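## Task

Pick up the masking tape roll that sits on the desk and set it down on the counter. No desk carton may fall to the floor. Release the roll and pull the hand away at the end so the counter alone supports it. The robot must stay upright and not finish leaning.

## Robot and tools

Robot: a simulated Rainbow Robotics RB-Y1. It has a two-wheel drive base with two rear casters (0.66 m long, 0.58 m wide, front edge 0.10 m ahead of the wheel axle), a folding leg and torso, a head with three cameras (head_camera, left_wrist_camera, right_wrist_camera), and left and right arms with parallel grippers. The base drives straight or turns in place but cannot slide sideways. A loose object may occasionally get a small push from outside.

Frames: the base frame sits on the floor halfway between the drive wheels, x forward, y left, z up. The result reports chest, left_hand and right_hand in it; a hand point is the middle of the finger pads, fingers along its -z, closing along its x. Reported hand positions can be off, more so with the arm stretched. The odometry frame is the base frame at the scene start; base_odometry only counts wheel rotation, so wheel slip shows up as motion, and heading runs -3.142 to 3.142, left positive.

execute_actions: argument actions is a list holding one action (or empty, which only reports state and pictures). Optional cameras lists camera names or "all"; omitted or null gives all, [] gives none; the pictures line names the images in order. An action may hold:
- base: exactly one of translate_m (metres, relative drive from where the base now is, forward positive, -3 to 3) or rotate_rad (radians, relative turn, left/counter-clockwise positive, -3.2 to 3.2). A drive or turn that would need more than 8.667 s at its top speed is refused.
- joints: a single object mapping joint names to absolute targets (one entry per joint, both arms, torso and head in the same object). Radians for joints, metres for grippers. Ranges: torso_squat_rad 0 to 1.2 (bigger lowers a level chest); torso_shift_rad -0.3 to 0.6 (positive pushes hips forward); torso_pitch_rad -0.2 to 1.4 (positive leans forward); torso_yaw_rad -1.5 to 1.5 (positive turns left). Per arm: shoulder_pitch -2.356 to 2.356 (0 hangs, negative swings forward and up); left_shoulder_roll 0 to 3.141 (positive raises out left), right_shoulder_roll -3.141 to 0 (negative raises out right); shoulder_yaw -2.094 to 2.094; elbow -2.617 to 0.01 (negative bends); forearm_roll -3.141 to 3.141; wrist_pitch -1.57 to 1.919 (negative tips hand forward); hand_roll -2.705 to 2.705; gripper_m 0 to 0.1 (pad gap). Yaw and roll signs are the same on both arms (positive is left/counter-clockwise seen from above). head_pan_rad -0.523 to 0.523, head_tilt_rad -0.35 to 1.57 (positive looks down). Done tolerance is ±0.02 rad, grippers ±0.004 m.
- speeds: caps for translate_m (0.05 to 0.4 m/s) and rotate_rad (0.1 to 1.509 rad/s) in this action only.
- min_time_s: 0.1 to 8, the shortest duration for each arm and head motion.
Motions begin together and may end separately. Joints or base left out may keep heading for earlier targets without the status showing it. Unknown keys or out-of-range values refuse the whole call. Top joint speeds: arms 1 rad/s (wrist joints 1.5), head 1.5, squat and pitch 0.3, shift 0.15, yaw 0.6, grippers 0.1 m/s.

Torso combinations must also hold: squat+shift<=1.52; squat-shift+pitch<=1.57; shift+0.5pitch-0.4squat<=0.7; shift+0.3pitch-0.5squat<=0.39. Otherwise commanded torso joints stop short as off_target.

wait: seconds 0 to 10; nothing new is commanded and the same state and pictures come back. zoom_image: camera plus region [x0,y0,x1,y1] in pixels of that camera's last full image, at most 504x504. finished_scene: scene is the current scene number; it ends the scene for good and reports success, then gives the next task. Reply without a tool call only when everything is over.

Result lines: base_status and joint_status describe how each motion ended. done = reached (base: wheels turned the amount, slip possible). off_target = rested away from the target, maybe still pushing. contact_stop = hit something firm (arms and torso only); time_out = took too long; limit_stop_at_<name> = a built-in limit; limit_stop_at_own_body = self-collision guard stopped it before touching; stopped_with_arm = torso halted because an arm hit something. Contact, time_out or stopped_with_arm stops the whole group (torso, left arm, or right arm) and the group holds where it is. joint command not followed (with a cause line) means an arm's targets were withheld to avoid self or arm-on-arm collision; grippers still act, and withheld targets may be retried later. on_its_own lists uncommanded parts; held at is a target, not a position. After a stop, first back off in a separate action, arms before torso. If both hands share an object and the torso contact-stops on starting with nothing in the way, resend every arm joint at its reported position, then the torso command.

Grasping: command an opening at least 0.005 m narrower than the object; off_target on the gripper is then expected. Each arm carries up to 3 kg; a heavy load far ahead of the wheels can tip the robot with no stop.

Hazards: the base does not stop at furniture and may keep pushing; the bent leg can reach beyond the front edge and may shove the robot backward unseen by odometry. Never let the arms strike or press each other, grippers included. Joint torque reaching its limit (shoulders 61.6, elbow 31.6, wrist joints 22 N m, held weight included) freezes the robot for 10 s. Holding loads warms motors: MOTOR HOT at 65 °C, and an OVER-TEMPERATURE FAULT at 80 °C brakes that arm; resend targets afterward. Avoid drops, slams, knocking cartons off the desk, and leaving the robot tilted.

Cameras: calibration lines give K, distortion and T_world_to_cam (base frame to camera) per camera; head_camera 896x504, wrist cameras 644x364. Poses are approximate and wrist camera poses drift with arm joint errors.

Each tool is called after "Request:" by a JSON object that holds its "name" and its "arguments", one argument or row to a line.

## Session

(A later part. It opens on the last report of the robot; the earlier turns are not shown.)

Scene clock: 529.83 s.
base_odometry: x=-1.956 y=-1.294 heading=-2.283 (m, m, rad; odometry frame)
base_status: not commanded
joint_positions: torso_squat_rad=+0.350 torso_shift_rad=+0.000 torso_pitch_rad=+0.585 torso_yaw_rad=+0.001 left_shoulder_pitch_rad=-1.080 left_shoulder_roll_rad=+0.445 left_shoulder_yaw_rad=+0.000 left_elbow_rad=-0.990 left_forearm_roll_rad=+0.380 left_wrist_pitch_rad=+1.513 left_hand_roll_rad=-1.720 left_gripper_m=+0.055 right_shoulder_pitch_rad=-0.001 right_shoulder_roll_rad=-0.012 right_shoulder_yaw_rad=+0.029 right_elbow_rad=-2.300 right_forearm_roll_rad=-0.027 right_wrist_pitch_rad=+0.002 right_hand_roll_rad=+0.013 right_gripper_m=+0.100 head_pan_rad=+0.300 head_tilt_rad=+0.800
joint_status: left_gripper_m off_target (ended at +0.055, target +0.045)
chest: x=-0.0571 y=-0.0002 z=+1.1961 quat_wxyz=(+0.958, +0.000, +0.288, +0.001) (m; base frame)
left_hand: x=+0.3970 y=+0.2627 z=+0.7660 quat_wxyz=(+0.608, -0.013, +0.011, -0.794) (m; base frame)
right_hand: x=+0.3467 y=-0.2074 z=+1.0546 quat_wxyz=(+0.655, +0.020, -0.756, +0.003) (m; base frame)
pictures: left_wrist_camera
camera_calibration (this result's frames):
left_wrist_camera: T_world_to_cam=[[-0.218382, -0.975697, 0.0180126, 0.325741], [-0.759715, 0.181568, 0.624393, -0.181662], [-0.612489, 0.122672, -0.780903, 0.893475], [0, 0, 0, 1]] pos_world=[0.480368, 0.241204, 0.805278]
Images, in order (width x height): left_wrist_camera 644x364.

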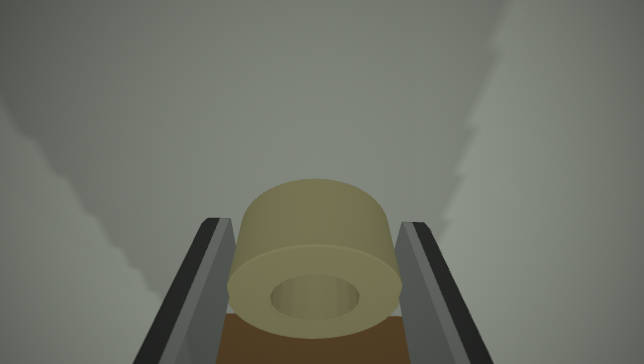

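Request:
{"name": "execute_actions", "arguments": {
  "actions": [
    {"joints": {"torso_pitch_rad": 0.25}}
  ],
  "cameras": ["left_wrist_camera", "head_camera"]
}}

Scene clock: 535.37 s.
base_odometry: x=-1.956 y=-1.294 heading=-2.283 (m, m, rad; odometry frame)
base_status: not commanded
joint_positions: torso_squat_rad=+0.350 torso_shift_rad=+0.000 torso_pitch_rad=+0.250 torso_yaw_rad=+0.001 left_shoulder_pitch_rad=-1.080 left_shoulder_roll_rad=+0.445 left_shoulder_yaw_rad=+0.000 left_elbow_rad=-0.990 left_forearm_roll_rad=+0.380 left_wrist_pitch_rad=+1.513 left_hand_roll_rad=-1.720 left_gripper_m=+0.055 right_shoulder_pitch_rad=-0.001 right_shoulder_roll_rad=-0.012 right_shoulder_yaw_rad=+0.029 right_elbow_rad=-2.300 right_forearm_roll_rad=-0.027 right_wrist_pitch_rad=+0.002 right_hand_roll_rad=+0.013 right_gripper_m=+0.100 head_pan_rad=+0.300 head_tilt_rad=+0.800
joint_status: all done
chest: x=-0.1515 y=-0.0003 z=+1.2379 quat_wxyz=(+0.992, +0.000, +0.125, +0.000) (m; base frame)
left_hand: x=+0.4188 y=+0.2626 z=+0.9810 quat_wxyz=(+0.601, +0.119, -0.091, -0.785) (m; base frame)
right_hand: x=+0.2764 y=-0.2075 z=+1.2370 quat_wxyz=(+0.520, +0.019, -0.854, +0.006) (m; base frame)
pictures: head_camera, left_wrist_camera
camera_calibration (this result's frames):
head_camera: T_world_to_cam=[[0.273945, -0.954762, -0.115692, 0.188779], [-0.863698, -0.191314, -0.466289, 0.655196], [0.423061, 0.22766, -0.877035, 1.23296], [0, 0, 0, 1]] pos_world=[-0.00744129, 0.0248914, 1.4087]
left_wrist_camera: T_world_to_cam=[[-0.212292, -0.97567, -0.0547812, 0.395405], [-0.922719, 0.181682, 0.339974, 0.0479573], [-0.32175, 0.122721, -0.938838, 1.10789], [0, 0, 0, 1]] pos_world=[0.484656, 0.24111, 1.04549]
Images, in order (width x height): head_camera 896x504, left_wrist_camera 644x364.

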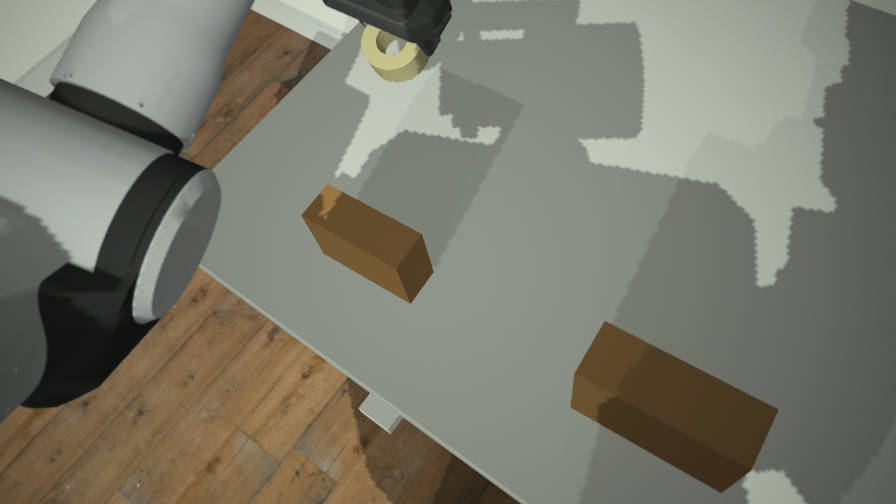

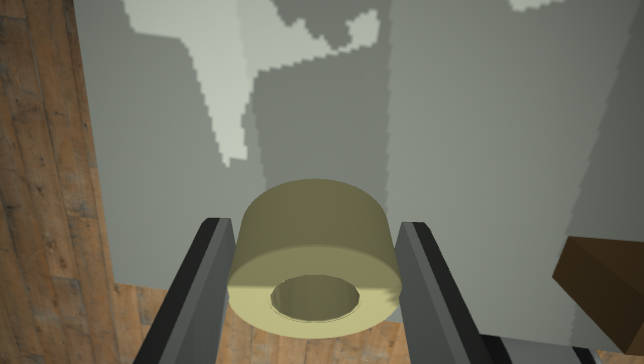

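Request:
{"name": "execute_actions", "arguments": {
  "actions": [
    {"base": {"translate_m": -0.7}, "joints": {"head_tilt_rad": 0.3, "head_pan_rad": 0.0}}
  ],
  "cameras": []
}}

Scene clock: 563.23 s.
base_odometry: x=-1.499 y=-0.763 heading=-2.282 (m, m, rad; odometry frame)
base_status: done
joint_positions: torso_squat_rad=+0.350 torso_shift_rad=+0.000 torso_pitch_rad=+0.250 torso_yaw_rad=+0.001 left_shoulder_pitch_rad=-1.080 left_shoulder_roll_rad=+0.445 left_shoulder_yaw_rad=+0.000 left_elbow_rad=-0.990 left_forearm_roll_rad=+0.380 left_wrist_pitch_rad=+1.513 left_hand_roll_rad=-1.720 left_gripper_m=+0.055 right_shoulder_pitch_rad=-0.001 right_shoulder_roll_rad=-0.012 right_shoulder_yaw_rad=+0.029 right_elbow_rad=-2.300 right_forearm_roll_rad=-0.027 right_wrist_pitch_rad=+0.002 right_hand_roll_rad=+0.013 right_gripper_m=+0.100 head_pan_rad=+0.000 head_tilt_rad=+0.300
joint_status: all done
chest: x=-0.1515 y=-0.0003 z=+1.2379 quat_wxyz=(+0.992, +0.000, +0.125, +0.000) (m; base frame)
left_hand: x=+0.4189 y=+0.2626 z=+0.9810 quat_wxyz=(+0.601, +0.119, -0.091, -0.785) (m; base frame)
right_hand: x=+0.2764 y=-0.2075 z=+1.2371 quat_wxyz=(+0.520, +0.019, -0.854, +0.006) (m; base frame)
pictures: none
No camera images: the call's "cameras" was empty. Leave "cameras" out to get every camera's image.

Request:
{"name": "execute_actions", "arguments": {
  "actions": [
    {"base": {"rotate_rad": 2.82}}
  ],
  "cameras": ["head_camera"]
}}

Scene clock: 570.00 s.
base_odometry: x=-1.499 y=-0.763 heading=+0.538 (m, m, rad; odometry frame)
base_status: done
joint_positions: torso_squat_rad=+0.350 torso_shift_rad=+0.000 torso_pitch_rad=+0.250 torso_yaw_rad=+0.001 left_shoulder_pitch_rad=-1.080 left_shoulder_roll_rad=+0.445 left_shoulder_yaw_rad=+0.000 left_elbow_rad=-0.990 left_forearm_roll_rad=+0.380 left_wrist_pitch_rad=+1.513 left_hand_roll_rad=-1.720 left_gripper_m=+0.055 right_shoulder_pitch_rad=-0.001 right_shoulder_roll_rad=-0.012 right_shoulder_yaw_rad=+0.029 right_elbow_rad=-2.300 right_forearm_roll_rad=-0.027 right_wrist_pitch_rad=+0.002 right_hand_roll_rad=+0.013 right_gripper_m=+0.100 head_pan_rad=+0.000 head_tilt_rad=+0.300
joint_status: not commanded
chest: x=-0.1515 y=-0.0003 z=+1.2379 quat_wxyz=(+0.992, +0.000, +0.125, +0.000) (m; base frame)
left_hand: x=+0.4189 y=+0.2626 z=+0.9810 quat_wxyz=(+0.601, +0.119, -0.091, -0.785) (m; base frame)
right_hand: x=+0.2764 y=-0.2075 z=+1.2371 quat_wxyz=(+0.520, +0.019, -0.854, +0.006) (m; base frame)
pictures: head_camera
camera_calibration (this result's frames):
head_camera: T_world_to_cam=[[0.00981422, -0.998994, -0.0437642, 0.064878], [-0.557962, 0.0308484, -0.829293, 1.19766], [0.829809, 0.0325576, -0.557097, 0.809417], [0, 0, 0, 1]] pos_world=[-0.00405245, 0.0015143, 1.44697]
Images, in order (width x height): head_camera 896x504.

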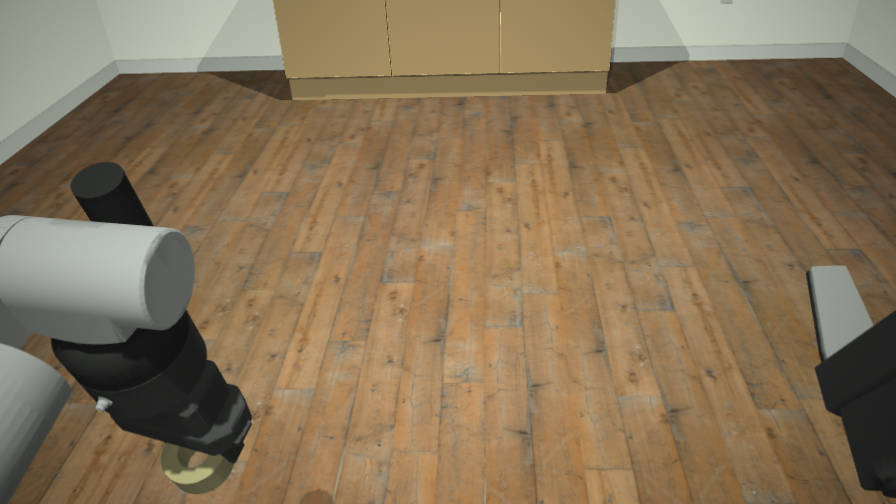

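Request:
{"name": "execute_actions", "arguments": {
  "actions": [
    {"base": {"translate_m": 2.9}, "joints": {"head_tilt_rad": 0.35}}
  ],
  "cameras": ["head_camera"]
}}

Scene clock: 581.27 s.
base_odometry: x=+0.991 y=+0.723 heading=+0.538 (m, m, rad; odometry frame)
base_status: done
joint_positions: torso_squat_rad=+0.350 torso_shift_rad=+0.000 torso_pitch_rad=+0.250 torso_yaw_rad=+0.001 left_shoulder_pitch_rad=-1.080 left_shoulder_roll_rad=+0.445 left_shoulder_yaw_rad=+0.000 left_elbow_rad=-0.990 left_forearm_roll_rad=+0.380 left_wrist_pitch_rad=+1.513 left_hand_roll_rad=-1.720 left_gripper_m=+0.055 right_shoulder_pitch_rad=-0.001 right_shoulder_roll_rad=-0.012 right_shoulder_yaw_rad=+0.029 right_elbow_rad=-2.300 right_forearm_roll_rad=-0.027 right_wrist_pitch_rad=+0.002 right_hand_roll_rad=+0.013 right_gripper_m=+0.100 head_pan_rad=+0.000 head_tilt_rad=+0.350
joint_status: all done
chest: x=-0.1514 y=-0.0003 z=+1.2379 quat_wxyz=(+0.992, +0.000, +0.125, +0.000) (m; base frame)
left_hand: x=+0.4189 y=+0.2626 z=+0.9810 quat_wxyz=(+0.601, +0.119, -0.091, -0.785) (m; base frame)
right_hand: x=+0.2765 y=-0.2075 z=+1.2370 quat_wxyz=(+0.520, +0.019, -0.854, +0.006) (m; base frame)
pictures: head_camera
camera_calibration (this result's frames):
head_camera: T_world_to_cam=[[0.0076317, -0.998996, -0.044153, 0.065255], [-0.598754, 0.0307988, -0.80034, 1.15312], [0.800897, 0.0325447, -0.597918, 0.865221], [0, 0, 0, 1]] pos_world=[-0.00301546, 0.00151633, 1.4431]
Images, in order (width x height): head_camera 896x504.

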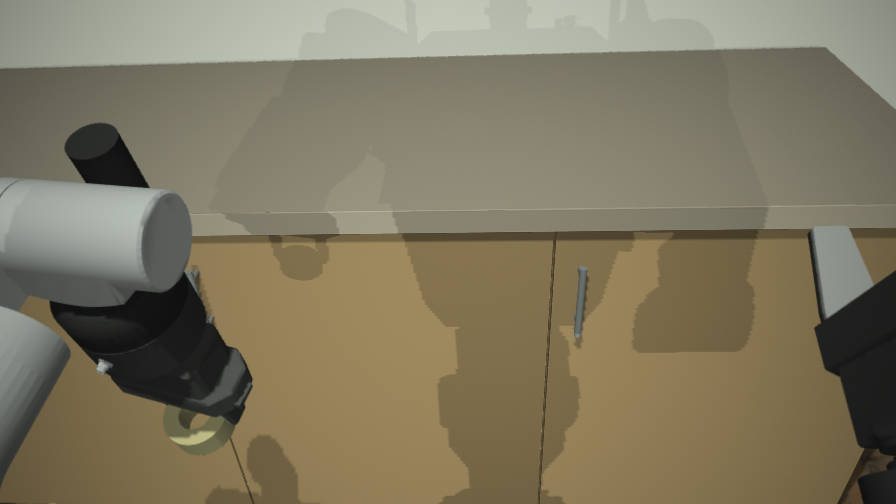

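Request:
{"name": "execute_actions", "arguments": {
  "actions": [
    {"base": {"translate_m": 0.58}, "joints": {"head_tilt_rad": 0.8, "head_pan_rad": 0.3}}
  ],
  "cameras": ["head_camera"]
}}

Scene clock: 594.07 s.
base_odometry: x=+1.489 y=+1.020 heading=+0.539 (m, m, rad; odometry frame)
base_status: done
joint_positions: torso_squat_rad=+0.350 torso_shift_rad=+0.000 torso_pitch_rad=+0.250 torso_yaw_rad=+0.001 left_shoulder_pitch_rad=-1.080 left_shoulder_roll_rad=+0.445 left_shoulder_yaw_rad=+0.000 left_elbow_rad=-0.990 left_forearm_roll_rad=+0.380 left_wrist_pitch_rad=+1.513 left_hand_roll_rad=-1.720 left_gripper_m=+0.055 right_shoulder_pitch_rad=-0.001 right_shoulder_roll_rad=-0.012 right_shoulder_yaw_rad=+0.029 right_elbow_rad=-2.300 right_forearm_roll_rad=-0.027 right_wrist_pitch_rad=+0.002 right_hand_roll_rad=+0.013 right_gripper_m=+0.100 head_pan_rad=+0.300 head_tilt_rad=+0.800
joint_status: all done
chest: x=-0.1514 y=-0.0003 z=+1.2379 quat_wxyz=(+0.992, +0.000, +0.125, +0.000) (m; base frame)
left_hand: x=+0.4189 y=+0.2626 z=+0.9810 quat_wxyz=(+0.601, +0.119, -0.091, -0.785) (m; base frame)
right_hand: x=+0.2765 y=-0.2075 z=+1.2370 quat_wxyz=(+0.520, +0.019, -0.854, +0.006) (m; base frame)
pictures: head_camera
camera_calibration (this result's frames):
head_camera: T_world_to_cam=[[0.27394, -0.95476, -0.115719, 0.188794], [-0.863718, -0.191308, -0.466254, 0.655223], [0.423022, 0.227674, -0.87705, 1.23293], [0, 0, 0, 1]] pos_world=[-0.00734767, 0.024896, 1.40869]
Images, in order (width x height): head_camera 896x504.

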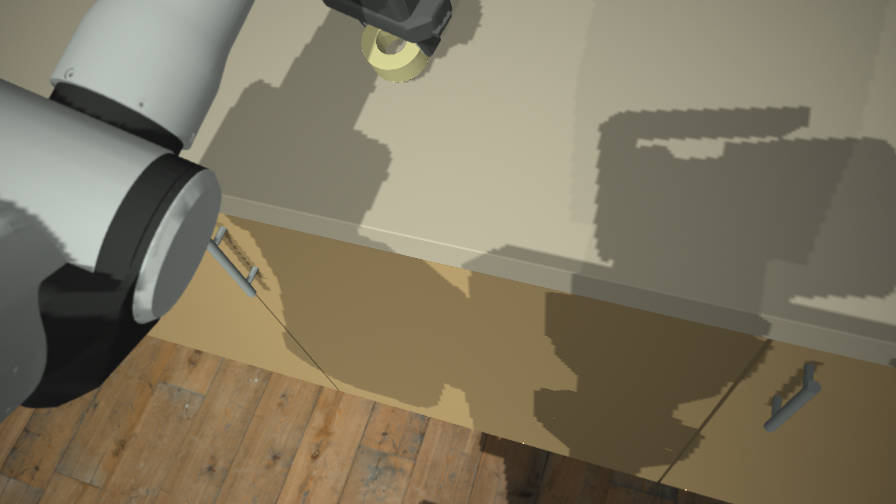

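Request:
{"name": "execute_actions", "arguments": {
  "actions": [
    {"joints": {"torso_pitch_rad": 0.31, "left_wrist_pitch_rad": 1.788}}
  ],
  "cameras": ["left_wrist_camera"]
}}

Scene clock: 607.30 s.
base_odometry: x=+1.489 y=+1.020 heading=+0.539 (m, m, rad; odometry frame)
base_status: not commanded
joint_positions: torso_squat_rad=+0.350 torso_shift_rad=+0.000 torso_pitch_rad=+0.308 torso_yaw_rad=+0.001 left_shoulder_pitch_rad=-1.087 left_shoulder_roll_rad=+0.447 left_shoulder_yaw_rad=+0.001 left_elbow_rad=-0.993 left_forearm_roll_rad=+0.380 left_wrist_pitch_rad=+1.788 left_hand_roll_rad=-1.720 left_gripper_m=+0.057 right_shoulder_pitch_rad=-0.001 right_shoulder_roll_rad=-0.012 right_shoulder_yaw_rad=+0.029 right_elbow_rad=-2.300 right_forearm_roll_rad=-0.027 right_wrist_pitch_rad=+0.002 right_hand_roll_rad=+0.013 right_gripper_m=+0.100 head_pan_rad=+0.300 head_tilt_rad=+0.800
joint_status: all done
chest: x=-0.1344 y=-0.0005 z=+1.2329 quat_wxyz=(+0.988, +0.000, +0.153, +0.000) (m; base frame)
left_hand: x=+0.3606 y=+0.2692 z=+0.9408 quat_wxyz=(+0.609, +0.001, +0.019, -0.793) (m; base frame)
right_hand: x=+0.2926 y=-0.2077 z=+1.2071 quat_wxyz=(+0.544, +0.019, -0.839, +0.006) (m; base frame)
pictures: left_wrist_camera
camera_calibration (this result's frames):
left_wrist_camera: T_world_to_cam=[[-0.216558, -0.976144, -0.0156789, 0.352151], [-0.768234, 0.160479, 0.619729, -0.306489], [-0.602428, 0.146253, -0.78466, 1.00046], [0, 0, 0, 1]] pos_world=[0.443509, 0.246616, 0.98048]
Images, in order (width x height): left_wrist_camera 644x364.

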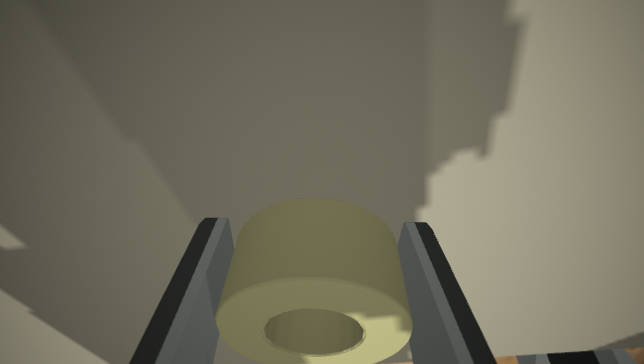

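Request:
{"name": "execute_actions", "arguments": {
  "actions": [
    {"joints": {"left_gripper_m": 0.1}}
  ],
  "cameras": ["left_wrist_camera"]
}}

Scene clock: 612.07 s.
base_odometry: x=+1.489 y=+1.020 heading=+0.539 (m, m, rad; odometry frame)
base_status: not commanded
joint_positions: torso_squat_rad=+0.350 torso_shift_rad=-0.001 torso_pitch_rad=+0.308 torso_yaw_rad=+0.001 left_shoulder_pitch_rad=-1.087 left_shoulder_roll_rad=+0.449 left_shoulder_yaw_rad=+0.002 left_elbow_rad=-0.993 left_forearm_roll_rad=+0.380 left_wrist_pitch_rad=+1.788 left_hand_roll_rad=-1.720 left_gripper_m=+0.099 right_shoulder_pitch_rad=-0.001 right_shoulder_roll_rad=-0.012 right_shoulder_yaw_rad=+0.029 right_elbow_rad=-2.300 right_forearm_roll_rad=-0.027 right_wrist_pitch_rad=+0.002 right_hand_roll_rad=+0.013 right_gripper_m=+0.100 head_pan_rad=+0.300 head_tilt_rad=+0.800
joint_status: all done
chest: x=-0.1345 y=-0.0005 z=+1.2329 quat_wxyz=(+0.988, +0.000, +0.153, +0.001) (m; base frame)
left_hand: x=+0.3608 y=+0.2701 z=+0.9413 quat_wxyz=(+0.610, +0.002, +0.019, -0.792) (m; base frame)
right_hand: x=+0.2926 y=-0.2076 z=+1.2071 quat_wxyz=(+0.544, +0.019, -0.839, +0.006) (m; base frame)
pictures: left_wrist_camera
camera_calibration (this result's frames):
left_wrist_camera: T_world_to_cam=[[-0.215116, -0.976448, -0.0165911, 0.353522], [-0.769058, 0.158908, 0.61911, -0.305528], [-0.601892, 0.14594, -0.785129, 1.00111], [0, 0, 0, 1]] pos_world=[0.443639, 0.247644, 0.98102]
Images, in order (width x height): left_wrist_camera 644x364.

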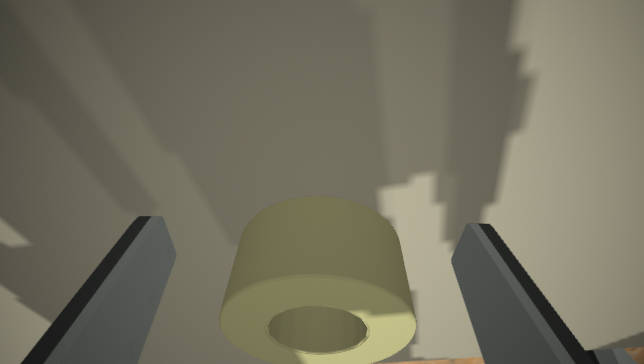

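Request:
{"name": "execute_actions", "arguments": {
  "actions": [
    {"joints": {"torso_pitch_rad": 0.1}}
  ],
  "cameras": ["head_camera"]
}}

Scene clock: 615.90 s.
base_odometry: x=+1.489 y=+1.020 heading=+0.539 (m, m, rad; odometry frame)
base_status: not commanded
joint_positions: torso_squat_rad=+0.350 torso_shift_rad=+0.000 torso_pitch_rad=+0.100 torso_yaw_rad=+0.001 left_shoulder_pitch_rad=-1.081 left_shoulder_roll_rad=+0.445 left_shoulder_yaw_rad=+0.000 left_elbow_rad=-0.990 left_forearm_roll_rad=+0.380 left_wrist_pitch_rad=+1.788 left_hand_roll_rad=-1.720 left_gripper_m=+0.100 right_shoulder_pitch_rad=-0.001 right_shoulder_roll_rad=-0.012 right_shoulder_yaw_rad=+0.029 right_elbow_rad=-2.300 right_forearm_roll_rad=-0.027 right_wrist_pitch_rad=+0.002 right_hand_roll_rad=+0.013 right_gripper_m=+0.100 head_pan_rad=+0.300 head_tilt_rad=+0.800
joint_status: all done
chest: x=-0.1971 y=-0.0004 z=+1.2459 quat_wxyz=(+0.999, +0.000, +0.050, +0.001) (m; base frame)
left_hand: x=+0.3455 y=+0.2697 z=+1.0582 quat_wxyz=(+0.609, +0.080, -0.041, -0.788) (m; base frame)
right_hand: x=+0.2261 y=-0.2076 z=+1.3090 quat_wxyz=(+0.454, +0.018, -0.891, +0.008) (m; base frame)
pictures: head_camera
camera_calibration (this result's frames):
head_camera: T_world_to_cam=[[0.288227, -0.954725, -0.0736564, 0.152547], [-0.784263, -0.19123, -0.590222, 0.789565], [0.549414, 0.227884, -0.803874, 1.19313], [0, 0, 0, 1]] pos_world=[-0.0802628, 0.0247343, 1.43638]
Images, in order (width x height): head_camera 896x504.

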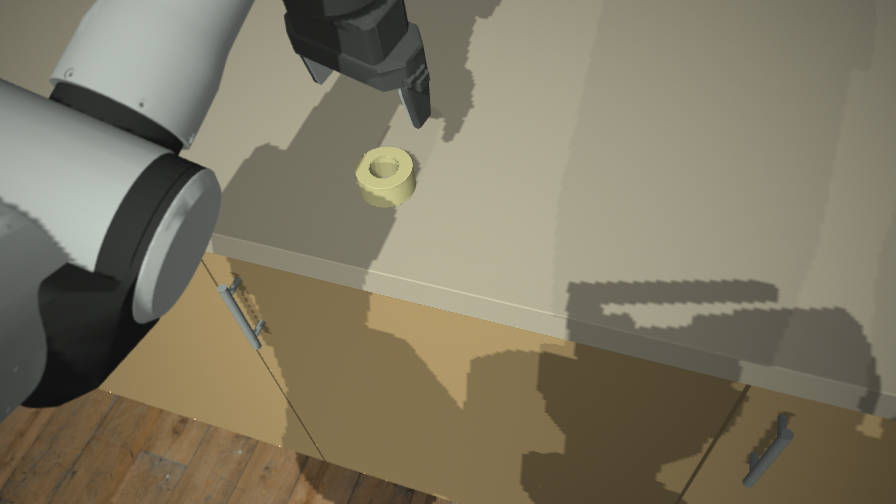

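Request:
{"name": "execute_actions", "arguments": {
  "actions": [
    {"base": {"translate_m": -0.4}, "joints": {"torso_pitch_rad": 0.0, "head_tilt_rad": 0.5, "head_pan_rad": 0.2}}
  ],
  "cameras": ["head_camera"]
}}

Scene clock: 621.37 s.
base_odometry: x=+1.146 y=+0.815 heading=+0.540 (m, m, rad; odometry frame)
base_status: done
joint_positions: torso_squat_rad=+0.350 torso_shift_rad=+0.000 torso_pitch_rad=+0.000 torso_yaw_rad=+0.001 left_shoulder_pitch_rad=-1.080 left_shoulder_roll_rad=+0.445 left_shoulder_yaw_rad=+0.000 left_elbow_rad=-0.990 left_forearm_roll_rad=+0.380 left_wrist_pitch_rad=+1.788 left_hand_roll_rad=-1.720 left_gripper_m=+0.100 right_shoulder_pitch_rad=-0.001 right_shoulder_roll_rad=-0.012 right_shoulder_yaw_rad=+0.029 right_elbow_rad=-2.300 right_forearm_roll_rad=-0.027 right_wrist_pitch_rad=+0.002 right_hand_roll_rad=+0.013 right_gripper_m=+0.100 head_pan_rad=+0.200 head_tilt_rad=+0.500
joint_status: all done
chest: x=-0.2280 y=-0.0002 z=+1.2475 quat_wxyz=(+1.000, +0.000, +0.000, +0.000) (m; base frame)
left_hand: x=+0.3306 y=+0.2697 z=+1.1146 quat_wxyz=(+0.606, +0.119, -0.072, -0.783) (m; base frame)
right_hand: x=+0.1868 y=-0.2075 z=+1.3526 quat_wxyz=(+0.409, +0.018, -0.912, +0.009) (m; base frame)
pictures: head_camera
camera_calibration (this result's frames):
head_camera: T_world_to_cam=[[0.210253, -0.976701, -0.0429888, 0.107233], [-0.511609, -0.0724503, -0.856158, 1.19376], [0.833096, 0.202003, -0.514923, 0.86495], [0, 0, 0, 1]] pos_world=[-0.132395, 0.0164995, 1.47204]
Images, in order (width x height): head_camera 896x504.

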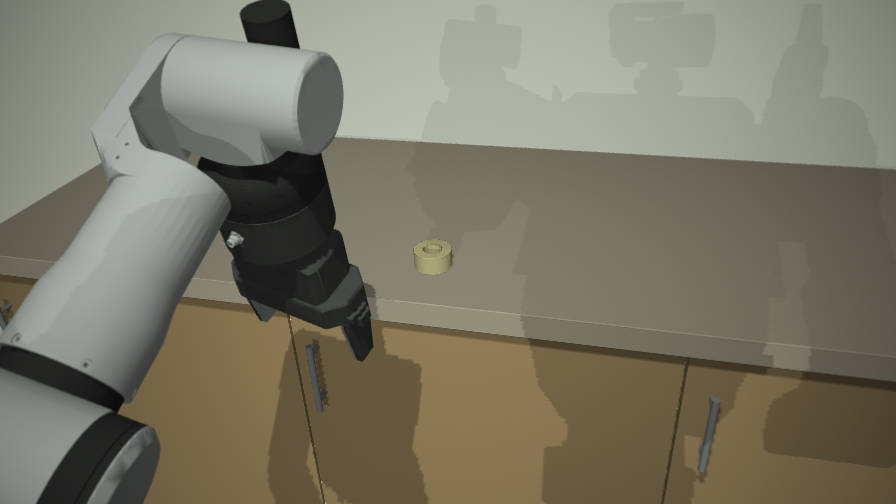

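The tape is resting on the counter and the robot has backed clear, so I'm ending scene 1.

Request:
{"name": "finished_scene", "arguments": {
  "scene": 1
}}

The scene is finished: the task was done.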